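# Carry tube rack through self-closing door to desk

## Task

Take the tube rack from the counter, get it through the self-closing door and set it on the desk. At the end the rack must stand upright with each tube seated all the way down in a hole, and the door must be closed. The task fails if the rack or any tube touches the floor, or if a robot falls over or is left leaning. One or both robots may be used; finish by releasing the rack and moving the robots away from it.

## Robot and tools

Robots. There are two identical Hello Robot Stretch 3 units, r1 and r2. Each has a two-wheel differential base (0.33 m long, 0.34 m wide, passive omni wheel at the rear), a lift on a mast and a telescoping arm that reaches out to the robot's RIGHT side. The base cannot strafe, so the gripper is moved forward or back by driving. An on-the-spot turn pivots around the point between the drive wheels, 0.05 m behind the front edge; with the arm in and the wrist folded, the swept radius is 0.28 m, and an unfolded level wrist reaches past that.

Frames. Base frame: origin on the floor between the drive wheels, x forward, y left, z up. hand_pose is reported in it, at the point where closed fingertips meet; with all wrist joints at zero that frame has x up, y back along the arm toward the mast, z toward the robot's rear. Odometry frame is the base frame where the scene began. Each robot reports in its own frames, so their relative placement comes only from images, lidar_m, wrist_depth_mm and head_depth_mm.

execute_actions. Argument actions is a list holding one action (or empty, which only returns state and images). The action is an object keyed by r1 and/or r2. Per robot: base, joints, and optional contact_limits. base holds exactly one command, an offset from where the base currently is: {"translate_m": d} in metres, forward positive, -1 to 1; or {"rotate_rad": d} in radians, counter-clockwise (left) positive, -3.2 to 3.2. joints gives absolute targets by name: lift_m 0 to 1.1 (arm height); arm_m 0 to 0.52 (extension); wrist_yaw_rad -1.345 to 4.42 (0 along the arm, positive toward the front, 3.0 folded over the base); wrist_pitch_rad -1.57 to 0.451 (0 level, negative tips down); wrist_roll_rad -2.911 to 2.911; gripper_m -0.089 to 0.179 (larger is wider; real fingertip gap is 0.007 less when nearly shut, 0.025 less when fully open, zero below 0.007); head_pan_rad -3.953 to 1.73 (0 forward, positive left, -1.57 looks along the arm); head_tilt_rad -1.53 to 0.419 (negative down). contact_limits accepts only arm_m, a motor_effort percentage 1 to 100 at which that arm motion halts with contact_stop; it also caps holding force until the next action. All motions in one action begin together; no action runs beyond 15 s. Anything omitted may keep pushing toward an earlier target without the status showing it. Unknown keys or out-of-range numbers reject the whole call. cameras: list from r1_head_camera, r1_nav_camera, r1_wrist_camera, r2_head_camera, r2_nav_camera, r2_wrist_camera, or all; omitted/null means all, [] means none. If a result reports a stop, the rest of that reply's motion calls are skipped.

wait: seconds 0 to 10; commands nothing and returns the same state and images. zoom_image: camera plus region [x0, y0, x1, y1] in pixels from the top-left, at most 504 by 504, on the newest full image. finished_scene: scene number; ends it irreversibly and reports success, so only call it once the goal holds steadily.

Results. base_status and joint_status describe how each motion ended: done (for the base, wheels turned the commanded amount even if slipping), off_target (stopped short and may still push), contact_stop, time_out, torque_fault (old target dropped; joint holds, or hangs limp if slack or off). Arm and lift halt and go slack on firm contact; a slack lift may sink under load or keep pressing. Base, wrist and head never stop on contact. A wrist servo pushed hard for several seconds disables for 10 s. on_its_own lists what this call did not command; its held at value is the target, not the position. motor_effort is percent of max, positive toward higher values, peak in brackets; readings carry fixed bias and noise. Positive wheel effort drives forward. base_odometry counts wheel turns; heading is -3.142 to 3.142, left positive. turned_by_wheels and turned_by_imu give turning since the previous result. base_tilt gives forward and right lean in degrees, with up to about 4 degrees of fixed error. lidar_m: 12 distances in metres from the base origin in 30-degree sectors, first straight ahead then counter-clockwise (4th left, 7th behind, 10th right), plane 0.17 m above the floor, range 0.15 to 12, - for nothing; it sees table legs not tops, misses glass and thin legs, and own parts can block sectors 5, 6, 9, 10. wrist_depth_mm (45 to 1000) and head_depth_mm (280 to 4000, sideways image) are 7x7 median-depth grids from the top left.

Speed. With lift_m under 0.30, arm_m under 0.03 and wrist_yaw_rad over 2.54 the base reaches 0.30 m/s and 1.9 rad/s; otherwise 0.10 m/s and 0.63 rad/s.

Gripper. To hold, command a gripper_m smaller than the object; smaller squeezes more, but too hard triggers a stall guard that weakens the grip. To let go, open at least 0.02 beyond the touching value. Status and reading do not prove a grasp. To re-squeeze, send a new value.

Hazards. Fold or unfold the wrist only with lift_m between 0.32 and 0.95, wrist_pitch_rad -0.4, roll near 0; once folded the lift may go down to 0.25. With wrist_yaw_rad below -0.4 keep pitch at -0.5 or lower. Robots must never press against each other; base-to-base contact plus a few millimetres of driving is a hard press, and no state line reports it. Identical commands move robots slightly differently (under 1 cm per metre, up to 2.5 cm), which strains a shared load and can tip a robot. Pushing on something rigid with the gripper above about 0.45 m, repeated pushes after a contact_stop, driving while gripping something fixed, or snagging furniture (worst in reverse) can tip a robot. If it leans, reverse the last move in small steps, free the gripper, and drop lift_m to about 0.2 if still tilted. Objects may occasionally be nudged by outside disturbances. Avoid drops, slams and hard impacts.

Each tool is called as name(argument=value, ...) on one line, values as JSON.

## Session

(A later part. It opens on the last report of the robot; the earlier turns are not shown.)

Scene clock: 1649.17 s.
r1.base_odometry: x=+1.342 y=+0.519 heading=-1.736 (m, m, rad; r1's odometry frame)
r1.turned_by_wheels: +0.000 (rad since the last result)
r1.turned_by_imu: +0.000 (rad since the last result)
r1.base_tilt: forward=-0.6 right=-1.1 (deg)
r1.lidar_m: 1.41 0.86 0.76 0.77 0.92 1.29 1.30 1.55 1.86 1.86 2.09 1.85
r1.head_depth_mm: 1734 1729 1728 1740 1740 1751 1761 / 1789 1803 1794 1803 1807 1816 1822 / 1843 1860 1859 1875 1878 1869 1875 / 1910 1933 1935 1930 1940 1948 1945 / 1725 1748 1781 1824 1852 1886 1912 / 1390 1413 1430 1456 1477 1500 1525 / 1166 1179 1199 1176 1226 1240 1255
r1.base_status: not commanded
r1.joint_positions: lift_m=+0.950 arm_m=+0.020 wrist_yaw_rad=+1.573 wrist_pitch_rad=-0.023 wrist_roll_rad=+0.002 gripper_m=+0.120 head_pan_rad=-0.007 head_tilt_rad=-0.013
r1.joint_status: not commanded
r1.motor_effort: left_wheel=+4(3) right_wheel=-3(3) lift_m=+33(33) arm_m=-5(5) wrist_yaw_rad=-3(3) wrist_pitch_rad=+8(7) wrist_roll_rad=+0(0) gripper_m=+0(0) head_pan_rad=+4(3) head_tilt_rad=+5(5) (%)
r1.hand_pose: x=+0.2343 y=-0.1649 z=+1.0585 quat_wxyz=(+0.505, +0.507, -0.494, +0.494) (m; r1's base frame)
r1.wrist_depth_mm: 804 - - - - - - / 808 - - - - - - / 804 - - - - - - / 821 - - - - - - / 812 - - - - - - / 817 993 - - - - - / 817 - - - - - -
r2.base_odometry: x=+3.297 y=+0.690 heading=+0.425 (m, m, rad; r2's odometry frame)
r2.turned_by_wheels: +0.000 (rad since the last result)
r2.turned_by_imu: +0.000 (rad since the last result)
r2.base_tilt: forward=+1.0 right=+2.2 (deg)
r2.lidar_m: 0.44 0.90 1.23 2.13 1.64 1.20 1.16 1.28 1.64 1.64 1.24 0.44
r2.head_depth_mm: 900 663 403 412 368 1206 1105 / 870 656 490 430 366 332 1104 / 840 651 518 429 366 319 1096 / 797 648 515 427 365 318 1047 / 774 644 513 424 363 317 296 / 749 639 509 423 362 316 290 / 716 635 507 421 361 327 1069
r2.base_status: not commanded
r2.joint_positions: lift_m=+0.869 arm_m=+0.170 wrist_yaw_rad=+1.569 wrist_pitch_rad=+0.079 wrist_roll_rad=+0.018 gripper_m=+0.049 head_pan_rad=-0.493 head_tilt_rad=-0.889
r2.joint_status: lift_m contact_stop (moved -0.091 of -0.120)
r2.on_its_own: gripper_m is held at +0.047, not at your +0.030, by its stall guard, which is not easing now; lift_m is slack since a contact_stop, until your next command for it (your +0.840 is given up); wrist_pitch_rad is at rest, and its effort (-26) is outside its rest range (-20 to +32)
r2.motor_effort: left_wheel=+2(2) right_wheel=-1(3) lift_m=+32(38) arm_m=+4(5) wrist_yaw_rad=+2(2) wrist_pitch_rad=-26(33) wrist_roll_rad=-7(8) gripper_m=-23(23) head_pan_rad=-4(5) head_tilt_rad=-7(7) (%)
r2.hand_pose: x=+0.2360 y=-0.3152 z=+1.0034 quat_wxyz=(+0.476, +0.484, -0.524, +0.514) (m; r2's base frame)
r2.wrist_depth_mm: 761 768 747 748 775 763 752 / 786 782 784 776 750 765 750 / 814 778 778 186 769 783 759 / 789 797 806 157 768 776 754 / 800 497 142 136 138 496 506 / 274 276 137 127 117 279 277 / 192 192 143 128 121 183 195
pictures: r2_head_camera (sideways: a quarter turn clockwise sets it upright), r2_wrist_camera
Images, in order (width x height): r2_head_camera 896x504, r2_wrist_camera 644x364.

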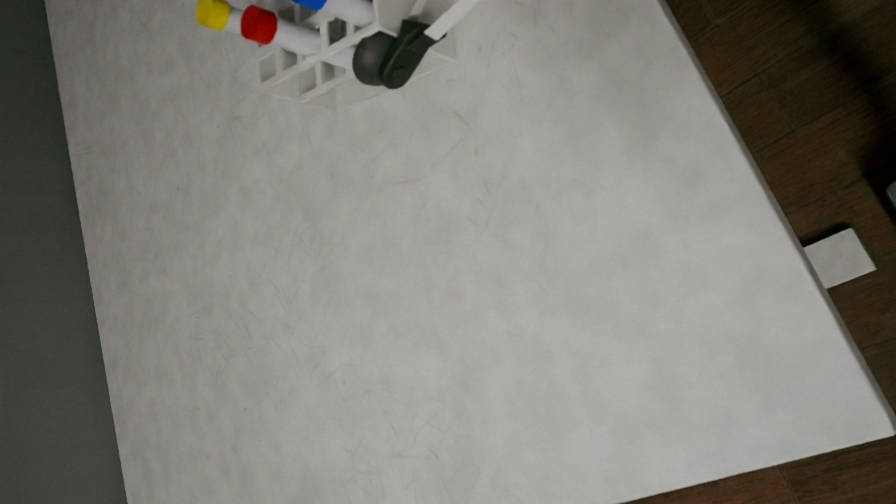

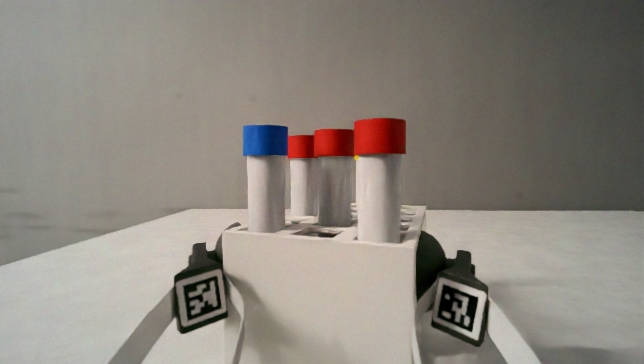

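execute_actions(actions=[{"r2":{"joints":{"lift_m":0.888,"gripper_m":0.12}}}], cameras=["r2_head_camera","r2_wrist_camera"])

Scene clock: 1656.73 s.
r1.base_odometry: x=+1.342 y=+0.519 heading=-1.736 (m, m, rad; r1's odometry frame)
r1.turned_by_wheels: +0.000 (rad since the last result)
r1.turned_by_imu: +0.001 (rad since the last result)
r1.base_tilt: forward=-0.6 right=-1.1 (deg)
r1.lidar_m: 1.41 0.86 0.76 0.77 0.92 1.29 1.30 1.55 1.86 1.87 2.09 1.86
r1.head_depth_mm: 1725 1734 1738 1738 1745 1750 1755 / 1788 1801 1799 1809 1807 1813 1821 / 1838 1857 1868 1862 1871 1875 1889 / 1914 1934 1932 1940 1945 1962 1940 / 1716 1750 1783 1817 1853 1881 1901 / 1388 1409 1432 1453 1475 1496 1519 / 1163 1176 1192 1177 1226 1241 1257
r1.base_status: not commanded
r1.joint_positions: lift_m=+0.950 arm_m=+0.020 wrist_yaw_rad=+1.573 wrist_pitch_rad=-0.023 wrist_roll_rad=+0.002 gripper_m=+0.120 head_pan_rad=-0.007 head_tilt_rad=-0.013
r1.joint_status: not commanded
r1.motor_effort: left_wheel=+3(3) right_wheel=-3(3) lift_m=+33(33) arm_m=-5(4) wrist_yaw_rad=-4(4) wrist_pitch_rad=+8(7) wrist_roll_rad=+0(0) gripper_m=+0(0) head_pan_rad=+3(4) head_tilt_rad=+5(5) (%)
r1.hand_pose: x=+0.2343 y=-0.1649 z=+1.0585 quat_wxyz=(+0.505, +0.507, -0.494, +0.494) (m; r1's base frame)
r1.wrist_depth_mm: 804 - - - - - - / 822 - - - - - - / 808 - - - - - - / 826 - - - - - - / 816 - - - - - - / 806 992 - - - - - / 825 - - - - - -
r2.base_odometry: x=+3.297 y=+0.690 heading=+0.425 (m, m, rad; r2's odometry frame)
r2.turned_by_wheels: +0.000 (rad since the last result)
r2.turned_by_imu: +0.001 (rad since the last result)
r2.base_tilt: forward=+1.0 right=+2.3 (deg)
r2.lidar_m: 0.44 0.90 1.24 2.13 1.64 1.20 1.16 1.28 1.65 1.63 1.23 0.44
r2.head_depth_mm: 901 661 414 410 368 1206 1105 / 868 656 490 424 367 333 1102 / 840 652 516 428 366 319 1098 / 798 648 513 427 364 318 1049 / 773 643 511 425 363 317 295 / 748 640 509 422 362 316 290 / 715 636 506 421 360 326 1068
r2.base_status: not commanded
r2.joint_positions: lift_m=+0.888 arm_m=+0.170 wrist_yaw_rad=+1.569 wrist_pitch_rad=-0.015 wrist_roll_rad=+0.013 gripper_m=+0.120 head_pan_rad=-0.493 head_tilt_rad=-0.889
r2.joint_status: all done
r2.motor_effort: left_wheel=+2(2) right_wheel=-4(4) lift_m=+38(39) arm_m=+4(4) wrist_yaw_rad=+1(3) wrist_pitch_rad=+5(25) wrist_roll_rad=-4(8) gripper_m=+1(96) head_pan_rad=-4(5) head_tilt_rad=-7(7) (%)
r2.hand_pose: x=+0.2345 y=-0.3152 z=+0.9985 quat_wxyz=(+0.501, +0.507, -0.500, +0.492) (m; r2's base frame)
r2.wrist_depth_mm: 763 737 746 721 741 715 701 / 789 770 761 751 751 748 745 / 775 795 779 176 118 752 760 / 816 803 617 159 537 746 784 / 361 363 137 128 122 367 364 / 239 250 138 126 119 250 243 / 178 169 144 130 123 167 180
pictures: r2_head_camera (sideways: a quarter turn clockwise sets it upright), r2_wrist_camera
Images, in order (width x height): r2_head_camera 896x504, r2_wrist_camera 644x364.

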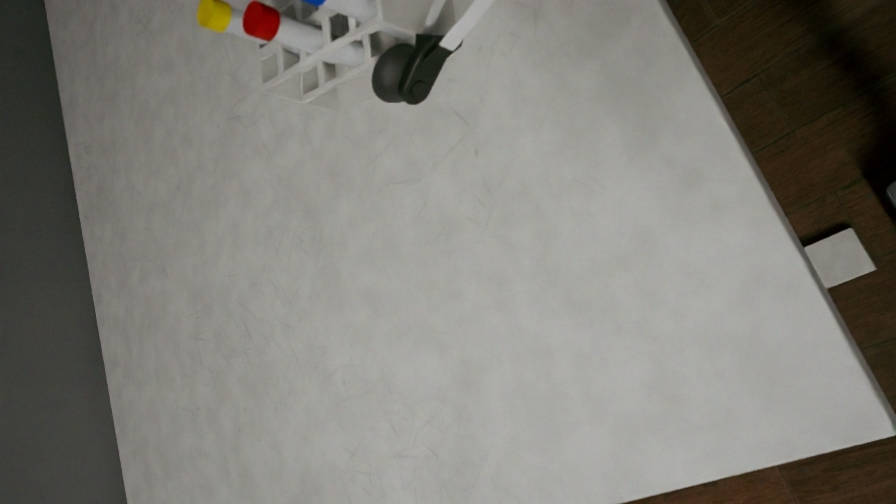

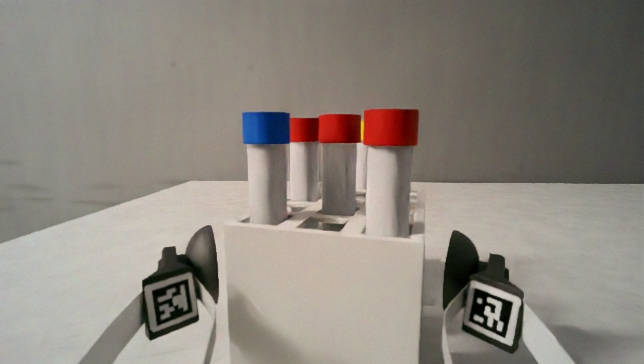

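execute_actions(actions=[{"r2":{"base":{"translate_m":-0.3}}}], cameras=["r2_wrist_camera","r2_nav_camera"])

Scene clock: 1677.43 s.
r1.base_odometry: x=+1.342 y=+0.519 heading=-1.736 (m, m, rad; r1's odometry frame)
r1.turned_by_wheels: +0.000 (rad since the last result)
r1.turned_by_imu: +0.002 (rad since the last result)
r1.base_tilt: forward=-0.6 right=-1.1 (deg)
r1.lidar_m: 1.41 0.86 0.75 0.77 0.92 1.29 1.30 1.55 1.86 1.87 2.09 1.86
r1.head_depth_mm: 1725 1743 1740 1745 1748 1758 1757 / 1797 1794 1799 1806 1804 1810 1812 / 1850 1851 1851 1865 1876 1878 1890 / 1912 1930 1938 1935 1941 1952 1949 / 1714 1760 1778 1824 1850 1879 1898 / 1381 1410 1432 1454 1479 1500 1519 / 1163 1179 1197 1178 1231 1235 1256
r1.base_status: not commanded
r1.joint_positions: lift_m=+0.950 arm_m=+0.020 wrist_yaw_rad=+1.573 wrist_pitch_rad=-0.023 wrist_roll_rad=+0.002 gripper_m=+0.120 head_pan_rad=-0.007 head_tilt_rad=-0.013
r1.joint_status: not commanded
r1.motor_effort: left_wheel=+3(3) right_wheel=-3(3) lift_m=+33(33) arm_m=-5(4) wrist_yaw_rad=-3(3) wrist_pitch_rad=+7(7) wrist_roll_rad=+0(0) gripper_m=+0(0) head_pan_rad=+4(3) head_tilt_rad=+6(5) (%)
r1.hand_pose: x=+0.2343 y=-0.1649 z=+1.0585 quat_wxyz=(+0.505, +0.507, -0.494, +0.494) (m; r1's base frame)
r1.wrist_depth_mm: 811 - - - - - - / 805 - - - - - - / 809 - - - - - - / 807 - - - - - - / 827 - - - - - - / 826 989 - - - - - / 834 - - - - - -
r2.base_odometry: x=+3.024 y=+0.566 heading=+0.425 (m, m, rad; r2's odometry frame)
r2.turned_by_wheels: +0.000 (rad since the last result)
r2.turned_by_imu: +0.000 (rad since the last result)
r2.base_tilt: forward=+1.1 right=+2.3 (deg)
r2.lidar_m: 0.73 1.21 1.66 2.13 1.22 0.89 0.86 0.97 1.21 1.64 1.51 1.21
r2.head_depth_mm: 901 661 1899 1640 1440 1250 1104 / 889 654 1855 1648 1427 1245 1105 / 882 580 566 1676 1417 1246 1101 / 875 584 545 1662 1414 1236 1092 / 869 643 513 1654 1416 1219 1094 / 862 639 509 1174 1361 1232 1087 / 853 637 506 1534 1398 1223 1087
r2.base_status: done
r2.joint_positions: lift_m=+0.888 arm_m=+0.170 wrist_yaw_rad=+1.569 wrist_pitch_rad=-0.015 wrist_roll_rad=+0.013 gripper_m=+0.120 head_pan_rad=-0.493 head_tilt_rad=-0.889
r2.joint_status: not commanded
r2.motor_effort: left_wheel=+2(3) right_wheel=-3(10) lift_m=+39(39) arm_m=+4(4) wrist_yaw_rad=+1(1) wrist_pitch_rad=+5(5) wrist_roll_rad=-4(4) gripper_m=+0(1) head_pan_rad=-4(5) head_tilt_rad=-7(7) (%)
r2.hand_pose: x=+0.2345 y=-0.3152 z=+0.9985 quat_wxyz=(+0.501, +0.507, -0.500, +0.492) (m; r2's base frame)
r2.wrist_depth_mm: - - - - - - - / - - - - - - - / - - - - - - - / - - 774 441 770 772 761 / 402 362 365 368 371 367 368 / - - 702 - - - - / - - - - - - -
pictures: r2_nav_camera (sideways: a quarter turn counterclockwise sets it upright), r2_wrist_camera
Images, in order (width x height): r2_nav_camera 672x504, r2_wrist_camera 644x364.

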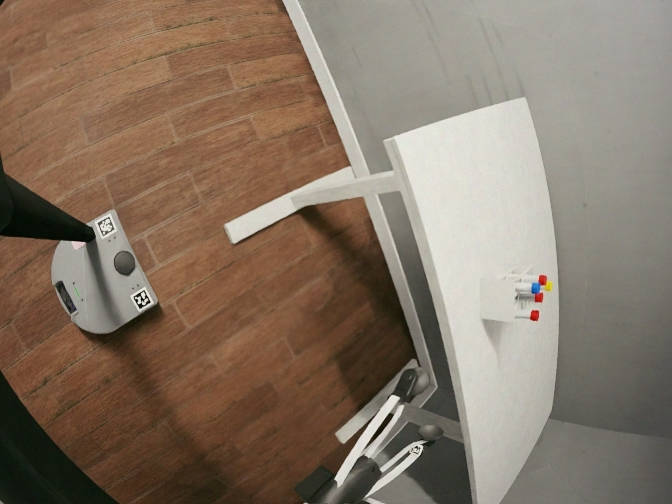

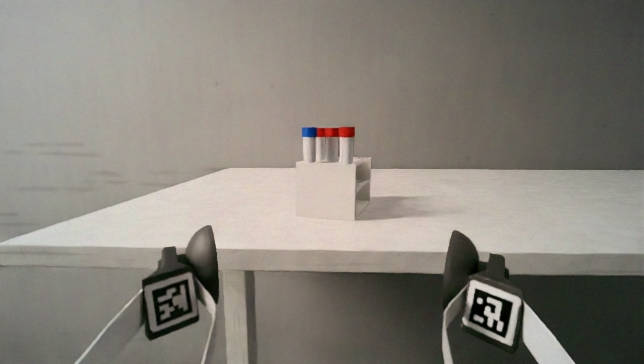

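zoom_image(camera="r2_wrist_camera", region=[260, 90, 420, 240])

Region (260, 90, 420, 240) of r2_wrist_camera's 644x364 image, scaled by 3.150; it fills the top 472 rows of this view, and the rest is white.

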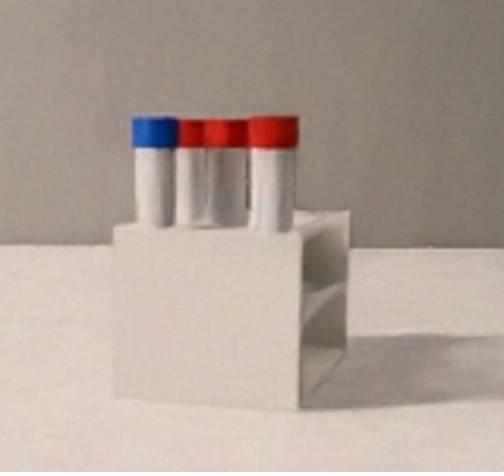

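zoom_image(camera="r2_nav_camera", region=[460, 250, 580, 340])

Region (460, 250, 580, 340) of r2_nav_camera's 672x504 image, scaled by 4.200, with more detail than that image has; it fills the top 378 rows of this view, and the rest is white.

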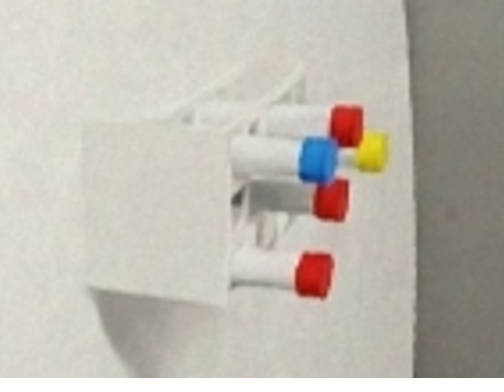

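execute_actions(actions=[{"r1":{"joints":{"head_pan_rad":1.0,"head_tilt_rad":-0.2}},"r2":{"joints":{"head_pan_rad":-3.0,"head_tilt_rad":-0.3}}}], cameras=["r1_nav_camera","r2_nav_camera"])

Scene clock: 1694.07 s.
r1.base_odometry: x=+1.342 y=+0.519 heading=-1.736 (m, m, rad; r1's odometry frame)
r1.turned_by_wheels: +0.000 (rad since the last result)
r1.turned_by_imu: +0.001 (rad since the last result)
r1.base_tilt: forward=-0.6 right=-1.1 (deg)
r1.lidar_m: 1.41 0.87 0.75 0.77 0.92 1.30 1.30 1.55 1.86 1.87 2.08 1.86
r1.head_depth_mm: 734 767 799 838 878 926 978 / 715 745 778 814 852 896 945 / 696 725 756 791 829 868 915 / 680 707 738 769 803 840 882 / 662 688 717 748 778 817 854 / 638 663 685 712 744 781 819 / 628 652 680 706 737 769 804
r1.base_status: not commanded
r1.joint_positions: lift_m=+0.950 arm_m=+0.020 wrist_yaw_rad=+1.573 wrist_pitch_rad=-0.023 wrist_roll_rad=+0.002 gripper_m=+0.120 head_pan_rad=+0.993 head_tilt_rad=-0.197
r1.joint_status: all done
r1.motor_effort: left_wheel=+4(3) right_wheel=-3(3) lift_m=+33(33) arm_m=-5(5) wrist_yaw_rad=-4(3) wrist_pitch_rad=+8(8) wrist_roll_rad=+0(0) gripper_m=+0(1) head_pan_rad=+4(52) head_tilt_rad=-1(18) (%)
r1.hand_pose: x=+0.2343 y=-0.1649 z=+1.0585 quat_wxyz=(+0.505, +0.507, -0.494, +0.494) (m; r1's base frame)
r1.wrist_depth_mm: 816 - - - - - - / 807 - - - - - - / 812 - - - - - - / 809 - - - - - - / 796 - - - - - - / 823 - - - - - - / 820 - - - - - -
r2.base_odometry: x=+3.024 y=+0.566 heading=+0.425 (m, m, rad; r2's odometry frame)
r2.turned_by_wheels: +0.000 (rad since the last result)
r2.turned_by_imu: +0.001 (rad since the last result)
r2.base_tilt: forward=+1.0 right=+2.3 (deg)
r2.lidar_m: 0.73 1.21 1.66 2.13 1.22 0.89 0.86 0.97 1.22 1.64 1.52 1.21
r2.head_depth_mm: 757 789 808 822 868 932 - / 771 815 865 918 976 1030 - / 783 826 881 937 999 1071 1150 / 796 842 895 953 1019 1100 1192 / 809 857 911 973 1046 1120 1218 / 822 871 926 991 1065 1149 1247 / 836 887 944 1011 1089 1174 1278
r2.base_status: not commanded
r2.joint_positions: lift_m=+0.888 arm_m=+0.170 wrist_yaw_rad=+1.569 wrist_pitch_rad=-0.015 wrist_roll_rad=+0.013 gripper_m=+0.120 head_pan_rad=-2.993 head_tilt_rad=-0.310
r2.joint_status: all done
r2.motor_effort: left_wheel=+2(2) right_wheel=-3(3) lift_m=+39(38) arm_m=+4(4) wrist_yaw_rad=+2(1) wrist_pitch_rad=+5(5) wrist_roll_rad=-4(4) gripper_m=+1(1) head_pan_rad=-5(58) head_tilt_rad=+6(48) (%)
r2.hand_pose: x=+0.2345 y=-0.3152 z=+0.9985 quat_wxyz=(+0.501, +0.507, -0.500, +0.492) (m; r2's base frame)
r2.wrist_depth_mm: - - - - - - - / - - - - - - - / - - - - - - - / - - 760 434 756 788 773 / 406 366 367 368 367 368 367 / - - 683 - - - - / - - - - - - -
pictures: r1_nav_camera (sideways: a quarter turn counterclockwise sets it upright), r2_nav_camera (sideways: a quarter turn counterclockwise sets it upright)
Images, in order (width x height): r1_nav_camera 672x504, r2_nav_camera 672x504.

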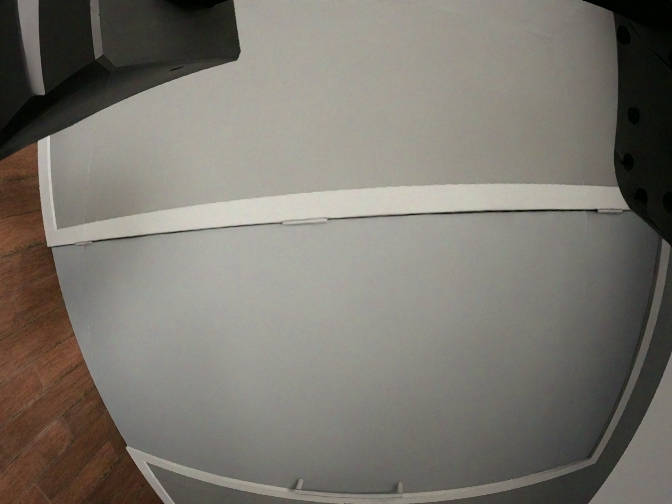

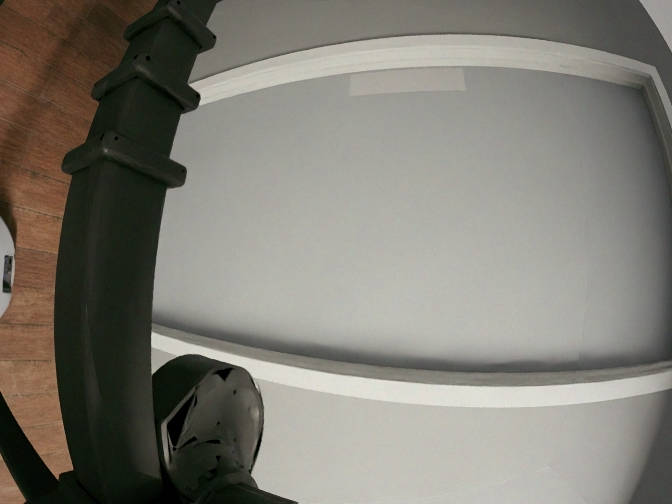

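finished_scene(scene=2)

The scene is finished: the task was done.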